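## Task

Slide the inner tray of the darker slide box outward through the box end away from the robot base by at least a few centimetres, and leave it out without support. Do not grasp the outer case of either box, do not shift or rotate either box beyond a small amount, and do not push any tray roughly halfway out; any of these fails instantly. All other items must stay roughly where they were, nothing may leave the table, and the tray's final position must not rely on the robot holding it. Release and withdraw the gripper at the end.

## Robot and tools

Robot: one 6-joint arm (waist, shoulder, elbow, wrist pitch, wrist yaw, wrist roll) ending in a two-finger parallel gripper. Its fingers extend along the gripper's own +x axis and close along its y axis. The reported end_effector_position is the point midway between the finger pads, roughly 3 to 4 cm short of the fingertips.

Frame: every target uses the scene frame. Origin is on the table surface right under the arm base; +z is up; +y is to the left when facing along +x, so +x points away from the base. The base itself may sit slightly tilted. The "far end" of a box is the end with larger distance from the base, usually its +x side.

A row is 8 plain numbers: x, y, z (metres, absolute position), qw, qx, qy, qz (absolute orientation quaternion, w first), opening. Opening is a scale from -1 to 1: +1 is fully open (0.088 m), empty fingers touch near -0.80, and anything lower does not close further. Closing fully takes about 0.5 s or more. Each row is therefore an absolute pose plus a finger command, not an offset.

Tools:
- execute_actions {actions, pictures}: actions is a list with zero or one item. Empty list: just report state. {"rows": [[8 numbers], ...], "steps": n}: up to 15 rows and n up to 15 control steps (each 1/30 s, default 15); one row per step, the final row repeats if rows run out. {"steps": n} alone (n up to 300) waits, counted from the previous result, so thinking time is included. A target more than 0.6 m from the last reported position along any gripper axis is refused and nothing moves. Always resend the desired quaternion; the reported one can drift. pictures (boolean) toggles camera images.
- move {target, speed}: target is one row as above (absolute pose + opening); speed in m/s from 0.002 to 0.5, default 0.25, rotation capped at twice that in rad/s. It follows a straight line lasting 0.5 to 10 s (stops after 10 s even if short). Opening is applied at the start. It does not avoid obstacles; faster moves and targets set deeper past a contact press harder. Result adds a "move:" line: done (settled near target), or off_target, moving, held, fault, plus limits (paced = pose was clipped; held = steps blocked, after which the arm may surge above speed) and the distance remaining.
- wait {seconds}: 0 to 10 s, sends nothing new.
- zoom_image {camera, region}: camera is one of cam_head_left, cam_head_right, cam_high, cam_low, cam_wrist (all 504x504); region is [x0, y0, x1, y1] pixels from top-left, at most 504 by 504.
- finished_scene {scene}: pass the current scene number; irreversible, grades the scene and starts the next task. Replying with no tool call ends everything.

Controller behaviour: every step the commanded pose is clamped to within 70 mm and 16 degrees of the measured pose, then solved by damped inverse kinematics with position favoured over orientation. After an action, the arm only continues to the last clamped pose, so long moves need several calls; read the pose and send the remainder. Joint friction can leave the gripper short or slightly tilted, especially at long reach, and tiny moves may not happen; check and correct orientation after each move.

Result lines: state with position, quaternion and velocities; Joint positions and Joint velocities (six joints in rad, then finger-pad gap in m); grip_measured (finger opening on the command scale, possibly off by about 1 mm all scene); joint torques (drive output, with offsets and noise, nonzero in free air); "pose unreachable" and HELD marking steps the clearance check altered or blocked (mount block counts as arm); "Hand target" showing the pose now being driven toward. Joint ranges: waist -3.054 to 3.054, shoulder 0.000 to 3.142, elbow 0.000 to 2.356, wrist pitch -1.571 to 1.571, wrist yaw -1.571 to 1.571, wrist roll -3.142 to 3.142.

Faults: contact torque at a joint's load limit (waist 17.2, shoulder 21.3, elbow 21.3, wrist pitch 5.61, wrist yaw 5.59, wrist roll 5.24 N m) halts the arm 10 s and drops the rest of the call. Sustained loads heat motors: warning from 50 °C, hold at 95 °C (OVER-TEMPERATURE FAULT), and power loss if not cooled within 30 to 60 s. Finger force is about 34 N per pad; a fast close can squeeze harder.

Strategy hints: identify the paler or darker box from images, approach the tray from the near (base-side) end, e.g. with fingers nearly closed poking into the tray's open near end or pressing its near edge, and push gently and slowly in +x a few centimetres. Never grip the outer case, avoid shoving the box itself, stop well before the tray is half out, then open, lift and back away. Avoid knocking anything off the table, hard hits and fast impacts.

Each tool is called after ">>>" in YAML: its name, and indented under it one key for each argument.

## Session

>>> execute_actions:
  actions: []

Scene clock: 0.00 s of 3750.00 s.
end_effector_position=(+0.2673, +0.2046, +0.2274) grip_measured=+0.830 end_effector_quat_wxyz=(-0.271, +0.703, +0.514, -0.411) end_effector_velocity=(-0.002, -0.001, -0.000) end_effector_angular_velocity=(+0.003, +0.015, +0.001)
Joint positions: [ 0.202  0.977  0.415  0.286 -1.054 -2.797  0.08 ]
Joint velocities: [-0.002 -0.002 -0.002 -0.007 -0.007  0.007 -0.   ]
Joint torques (N m, as the arm reports them, + toward a larger angle): no reading
Heat: hottest wrist roll 28 °C (+0.0 °C/min).
Hand target: +0.267, +0.205, +0.227; -0.271, +0.703, +0.514, -0.410

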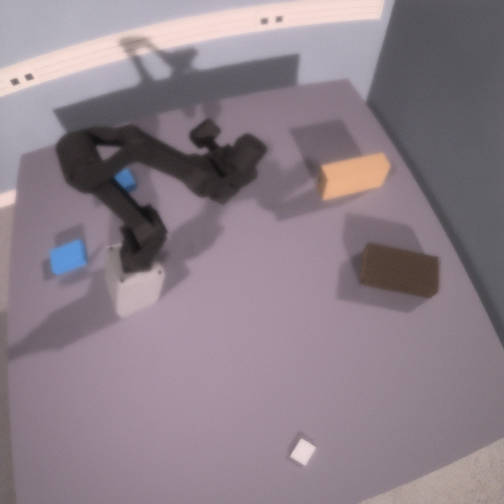

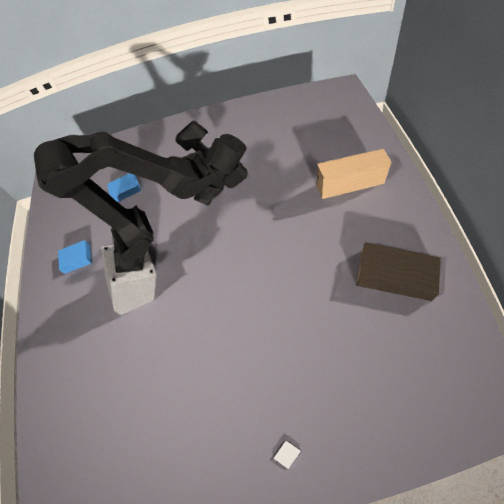

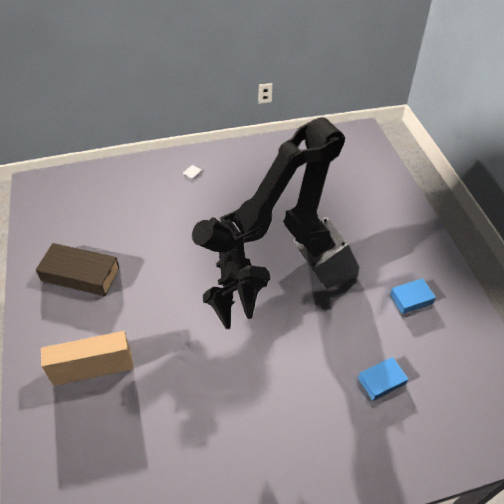

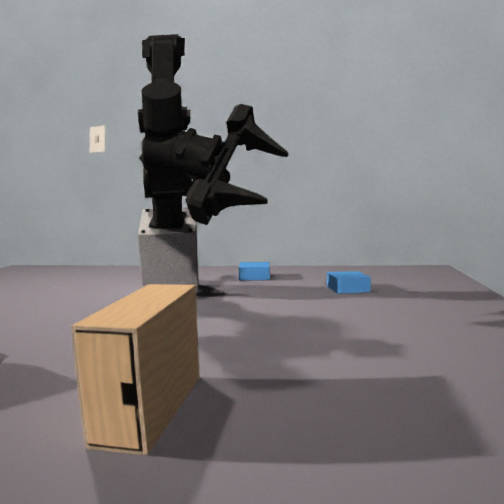

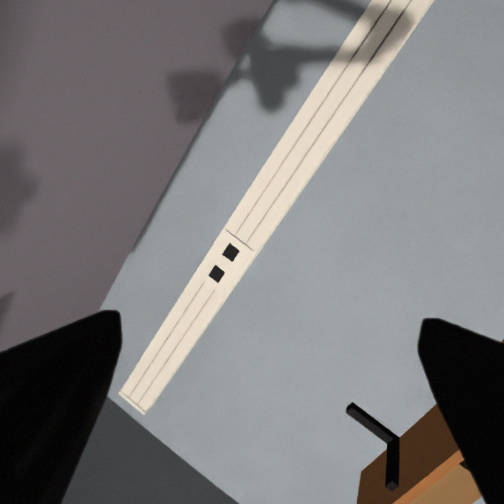

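>>> move:
  target: [0.42,-0.05,0.08,0.968,0.033,0.171,-0.188,-1]

Scene clock: 11.37 s of 3750.00 s.
end_effector_position=(+0.4194, -0.0482, +0.0807) grip_measured=-0.803 end_effector_quat_wxyz=(+0.967, +0.035, +0.169, -0.185) end_effector_velocity=(-0.001, -0.004, -0.002) end_effector_angular_velocity=(-0.013, +0.018, -0.012)
Joint positions: [-0.067  1.967  0.467  1.524  0.335  0.231  0.   ]
Joint velocities: [-0.007 -0.002  0.002 -0.022  0.007 -0.007  0.   ]
Joint torques (N m, as the arm reports them, + toward a larger angle): [-1.18 -6.48  1.62  1.4   0.34  0.14]
Heat: hottest wrist pitch 28 °C (+0.0 °C/min).
Hand target: +0.420, -0.050, +0.080; +0.967, +0.036, +0.169, -0.188
Off the commanded pose: 0.002 m, 0 deg.
After step 90, 1.97 s passed at rest.
move: done; limits=paced

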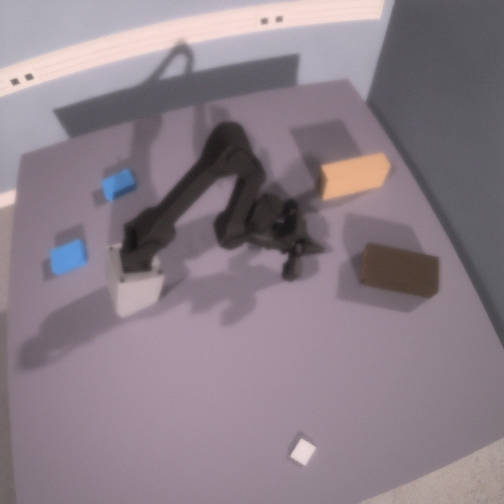

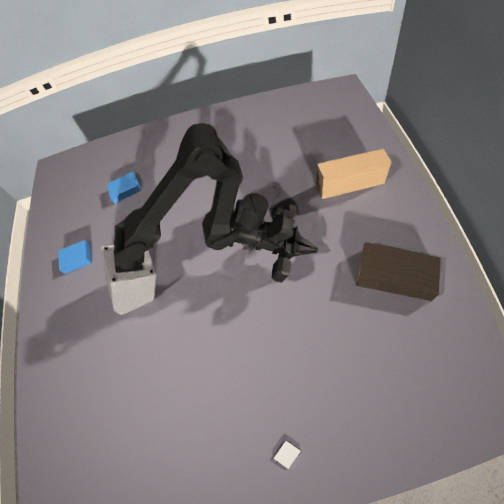

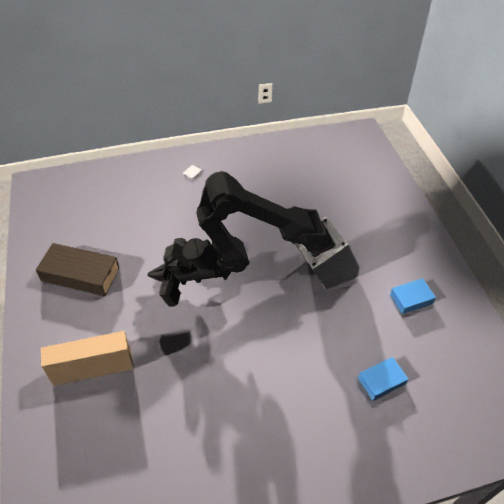

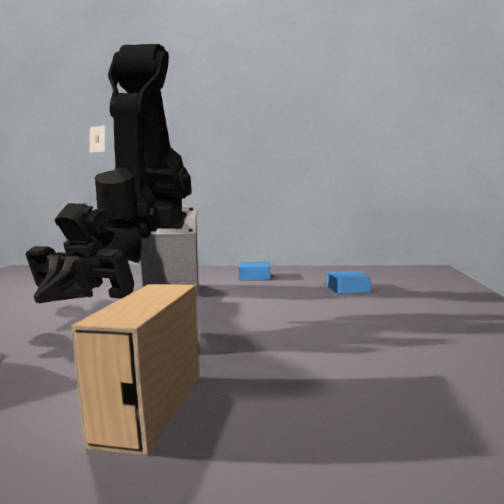

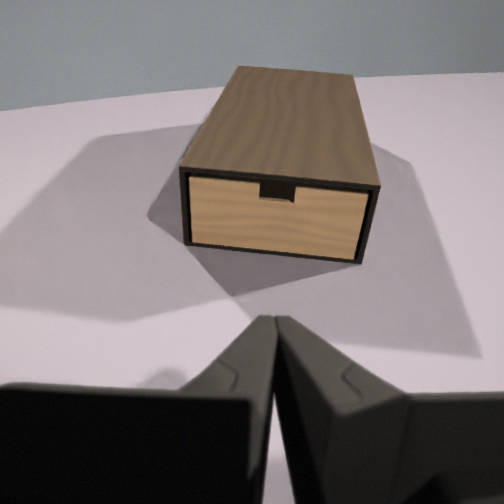

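>>> move:
  target: [0.49,-0.07,0.045,0.951,0.049,0.21,-0.22,-1]

Scene clock: 14.60 s of 3750.00 s.
end_effector_position=(+0.4907, -0.0674, +0.0490) grip_measured=-0.803 end_effector_quat_wxyz=(+0.953, +0.049, +0.207, -0.216) end_effector_velocity=(-0.000, -0.000, -0.002) end_effector_angular_velocity=(+0.009, +0.005, +0.000)
Joint positions: [-0.101  2.051  0.821  1.155  0.343  0.288  0.   ]
Joint velocities: [-0.002  0.002  0.002 -0.007 -0.007  0.007  0.   ]
Joint torques (N m, as the arm reports them, + toward a larger angle): [-1.55 -7.26  3.31  1.4   0.39  0.12]
Heat: hottest wrist pitch 28 °C (+0.0 °C/min).
Hand target: +0.490, -0.070, +0.045; +0.951, +0.049, +0.210, -0.220
Off the commanded pose: 0.005 m, 1 deg.
move: done

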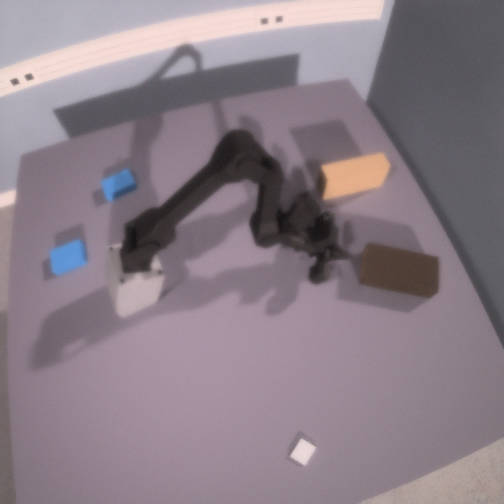

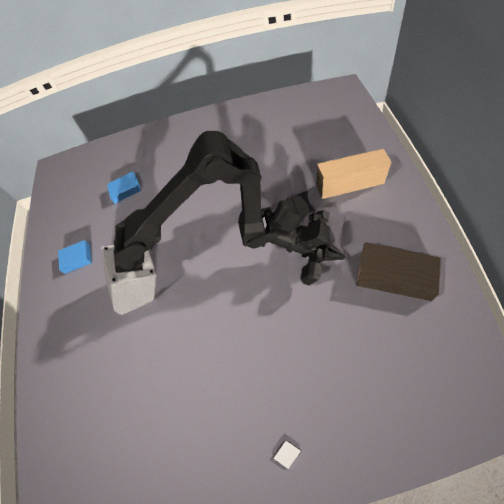

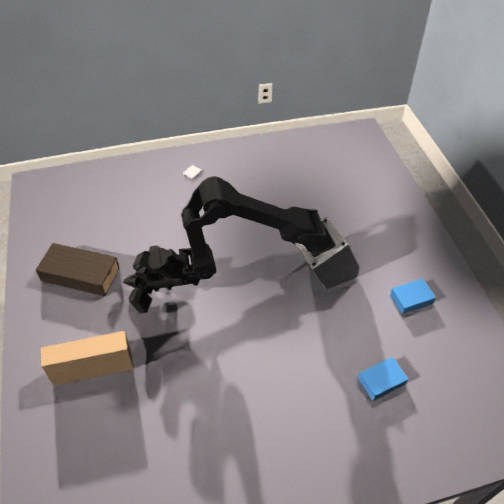

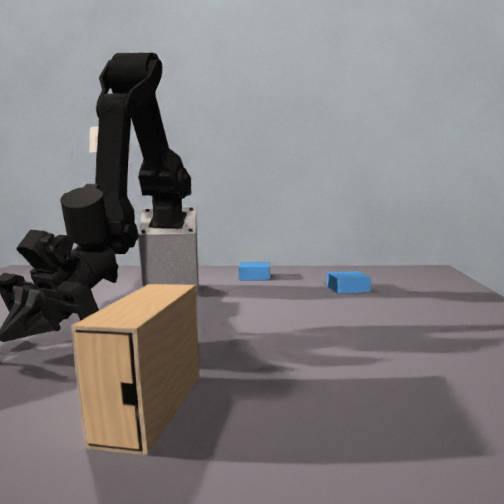

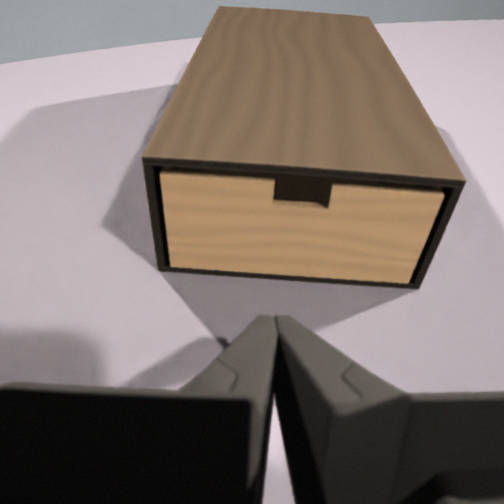

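>>> move:
  target: [0.523,-0.094,0.039,0.951,0.049,0.21,-0.22,-1]
  speed: 0.05

Scene clock: 17.40 s of 3750.00 s.
end_effector_position=(+0.5236, -0.0930, +0.0441) grip_measured=-0.803 end_effector_quat_wxyz=(+0.952, +0.050, +0.205, -0.221) end_effector_velocity=(+0.001, -0.000, -0.001) end_effector_angular_velocity=(-0.015, +0.012, +0.013)
Joint positions: [-0.162  2.113  0.983  1.058  0.292  0.288  0.   ]
Joint velocities: [-0.002  0.002  0.007 -0.007 -0.007 -0.022  0.   ]
Joint torques (N m, as the arm reports them, + toward a larger angle): [-1.8  -7.98  3.79  1.39  0.05  0.  ]
Heat: hottest shoulder 28 °C (+0.0 °C/min).
Hand target: +0.523, -0.094, +0.039; +0.951, +0.049, +0.210, -0.220
Off the commanded pose: 0.005 m, 1 deg.
move: done

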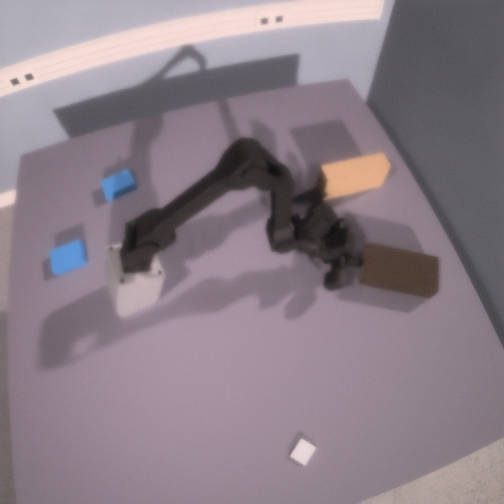

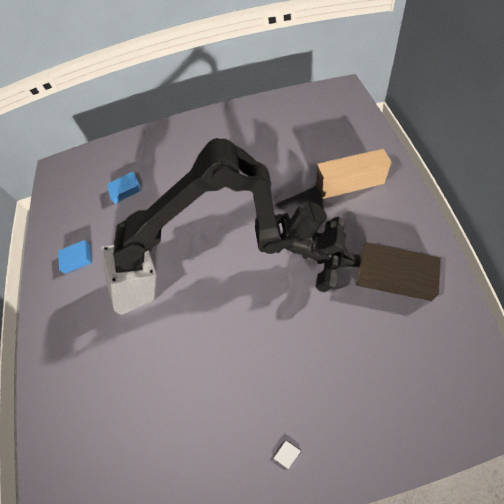

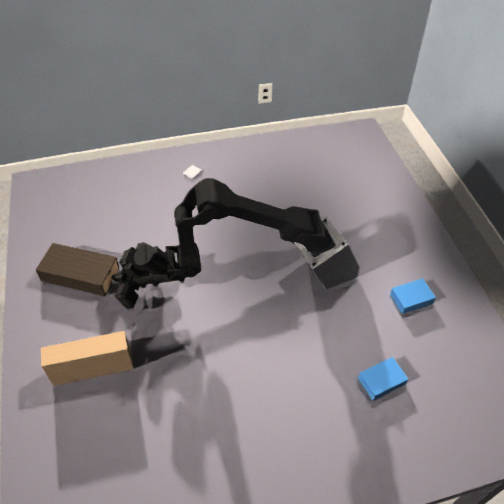

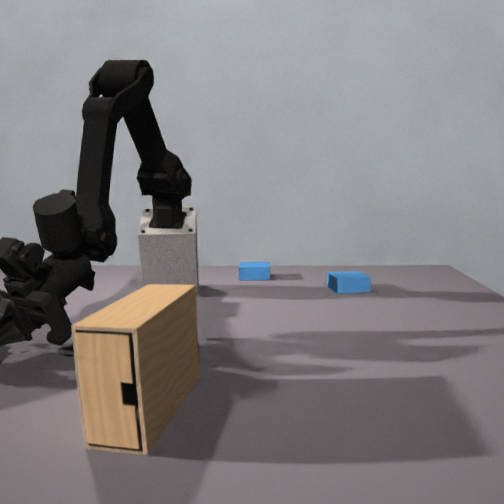

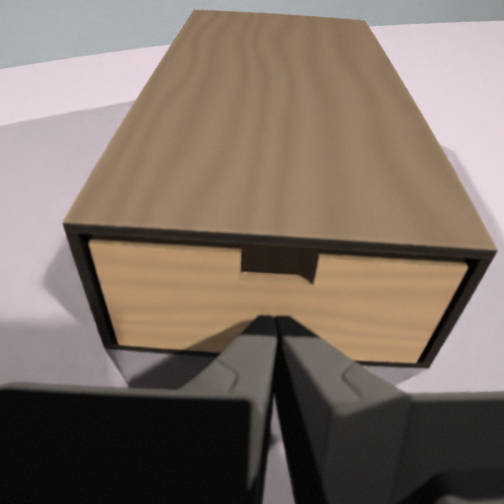

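About at contact. Push 3 cm.

>>> move:
  target: [0.551,-0.107,0.037,0.951,0.049,0.21,-0.22,-1]
  speed: 0.03

Scene clock: 20.00 s of 3750.00 s.
end_effector_position=(+0.5518, -0.1055, +0.0427) grip_measured=-0.803 end_effector_quat_wxyz=(+0.952, +0.051, +0.204, -0.220) end_effector_velocity=(+0.003, -0.001, +0.001) end_effector_angular_velocity=(+0.001, +0.002, +0.016)
Joint positions: [-0.187  2.159  1.121  0.967  0.266  0.287  0.   ]
Joint velocities: [-0.007  0.002  0.012 -0.007 -0.022 -0.007  0.   ]
Joint torques (N m, as the arm reports them, + toward a larger angle): [-2.05 -8.52  4.29  1.37  0.05 -0.04]
Heat: hottest wrist pitch 29 °C (+3.0 °C/min).
Hand target: +0.551, -0.107, +0.037; +0.951, +0.049, +0.210, -0.220
Off the commanded pose: 0.006 m, 1 deg.
move: done

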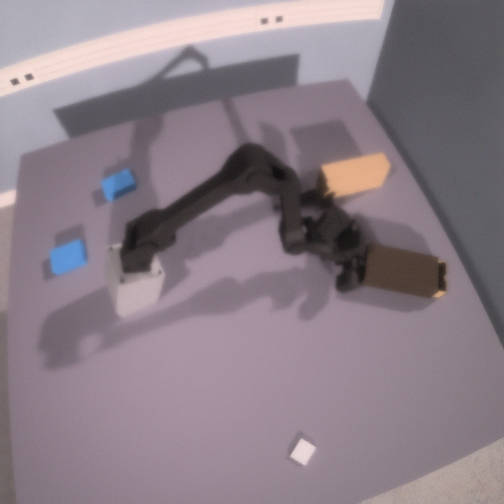

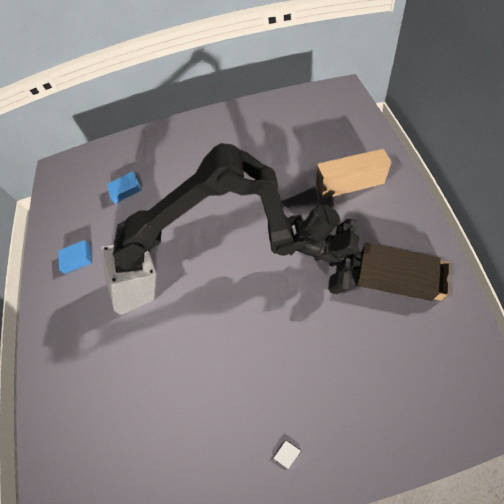

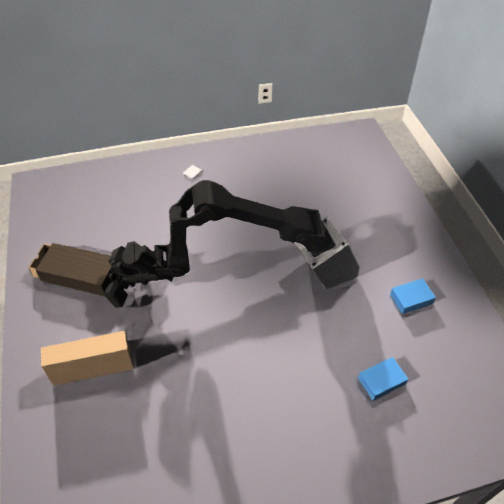

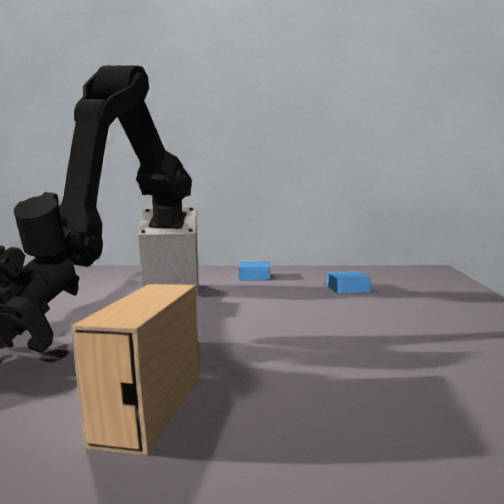

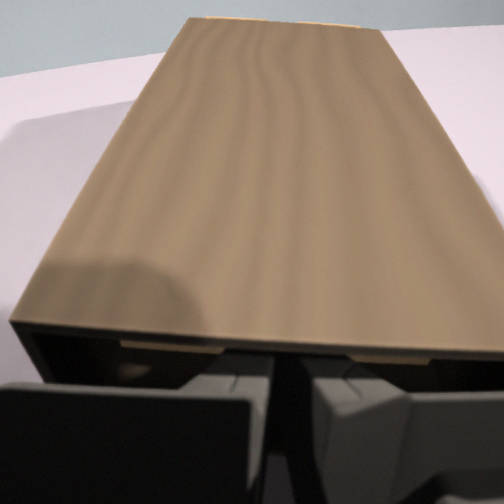

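>>> move:
  target: [0.563,-0.112,0.033,0.951,0.049,0.21,-0.22,-1]
  speed: 0.03

>>> move:
  target: [0.45,-0.055,0.07,0.951,0.049,0.21,-0.22,-1]
  speed: 0.12

Scene clock: 22.43 s of 3750.00 s.
end_effector_position=(+0.5637, -0.1102, +0.0386) grip_measured=-0.803 end_effector_quat_wxyz=(+0.952, +0.051, +0.205, -0.220) end_effector_velocity=(+0.002, -0.003, +0.002) end_effector_angular_velocity=(-0.006, +0.000, +0.003)
Joint positions: [-0.194  2.191  1.187  0.933  0.258  0.287  0.   ]
Joint velocities: [-0.007 -0.002  0.007 -0.007 -0.007 -0.007  0.   ]
Joint torques (N m, as the arm reports them, + toward a larger angle): [-2.14 -8.87  4.64  1.37  0.03 -0.05]
Heat: hottest shoulder 29 °C (+2.7 °C/min).
Hand target: +0.563, -0.112, +0.033; +0.951, +0.049, +0.210, -0.220
Off the commanded pose: 0.006 m, 1 deg.
move: done

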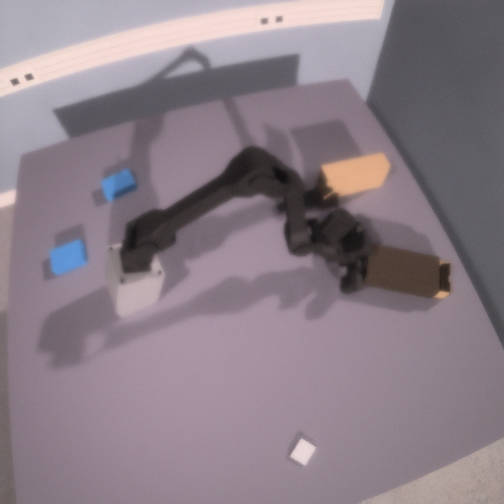

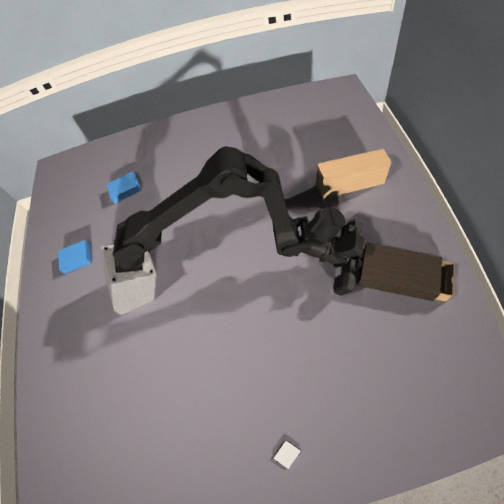

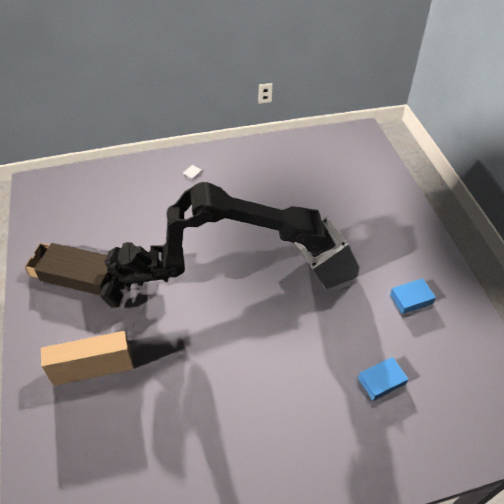

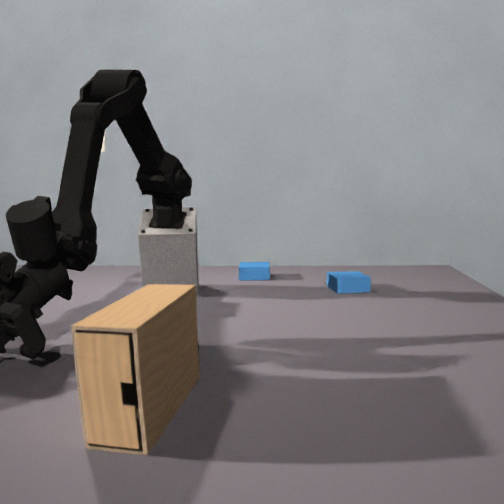

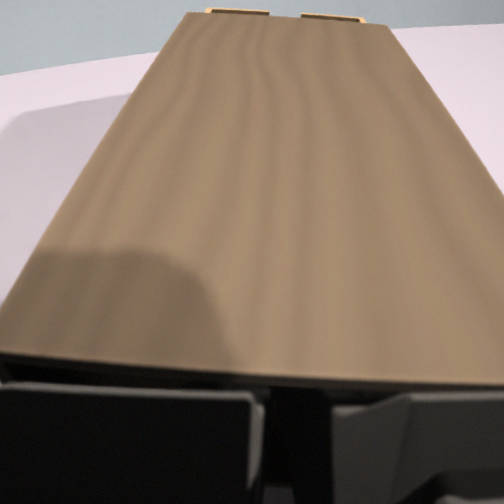

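Scene clock: 23.93 s of 3750.00 s.
end_effector_position=(+0.4499, -0.0564, +0.0668) grip_measured=-0.803 end_effector_quat_wxyz=(+0.951, +0.047, +0.214, -0.220) end_effector_velocity=(-0.004, -0.001, -0.005) end_effector_angular_velocity=(-0.016, +0.036, +0.011)
Joint positions: [-0.07   1.93   0.629  1.209  0.378  0.291  0.   ]
Joint velocities: [-0.002 -0.002 -0.007 -0.022 -0.007 -0.022  0.   ]
Joint torques (N m, as the arm reports them, + toward a larger angle): [-0.78 -8.67  1.57  1.69  0.39  0.11]
Heat: hottest shoulder 29 °C (+2.5 °C/min).
Hand target: +0.450, -0.056, +0.070; +0.951, +0.049, +0.210, -0.220
Off the commanded pose: 0.003 m, 1 deg.
move: done

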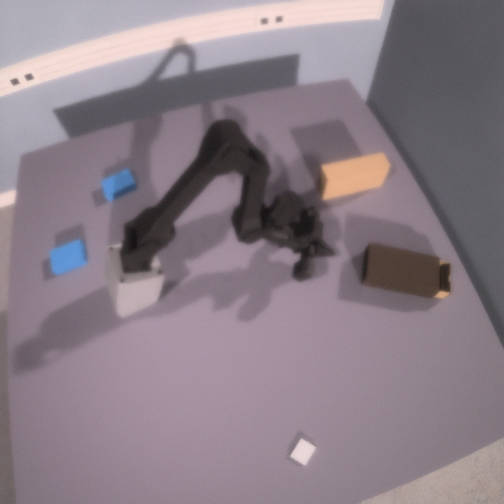

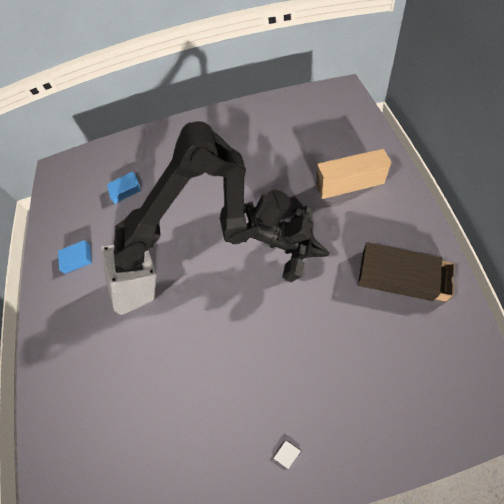

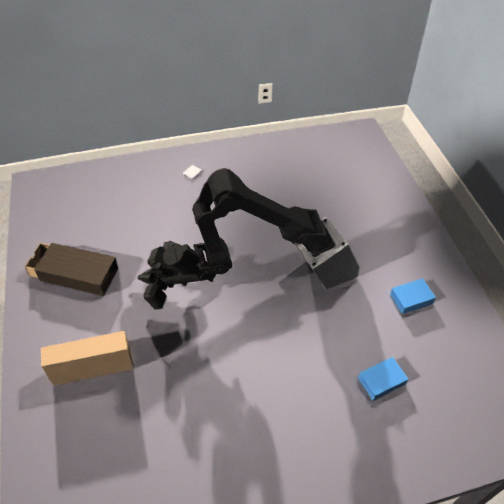

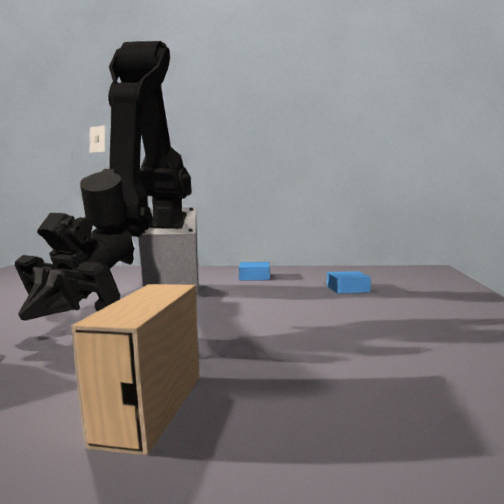

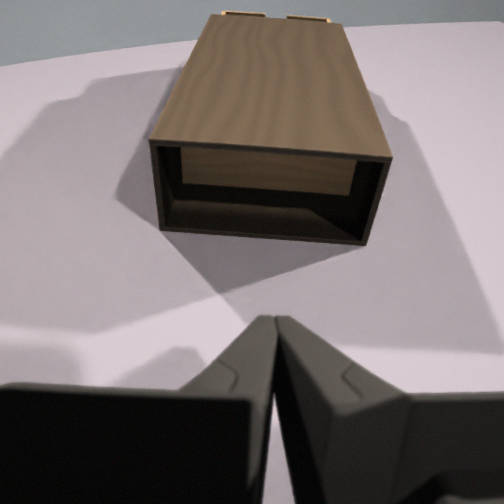

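>>> finished_scene:
  scene: 2

The scene is finished: the task was done.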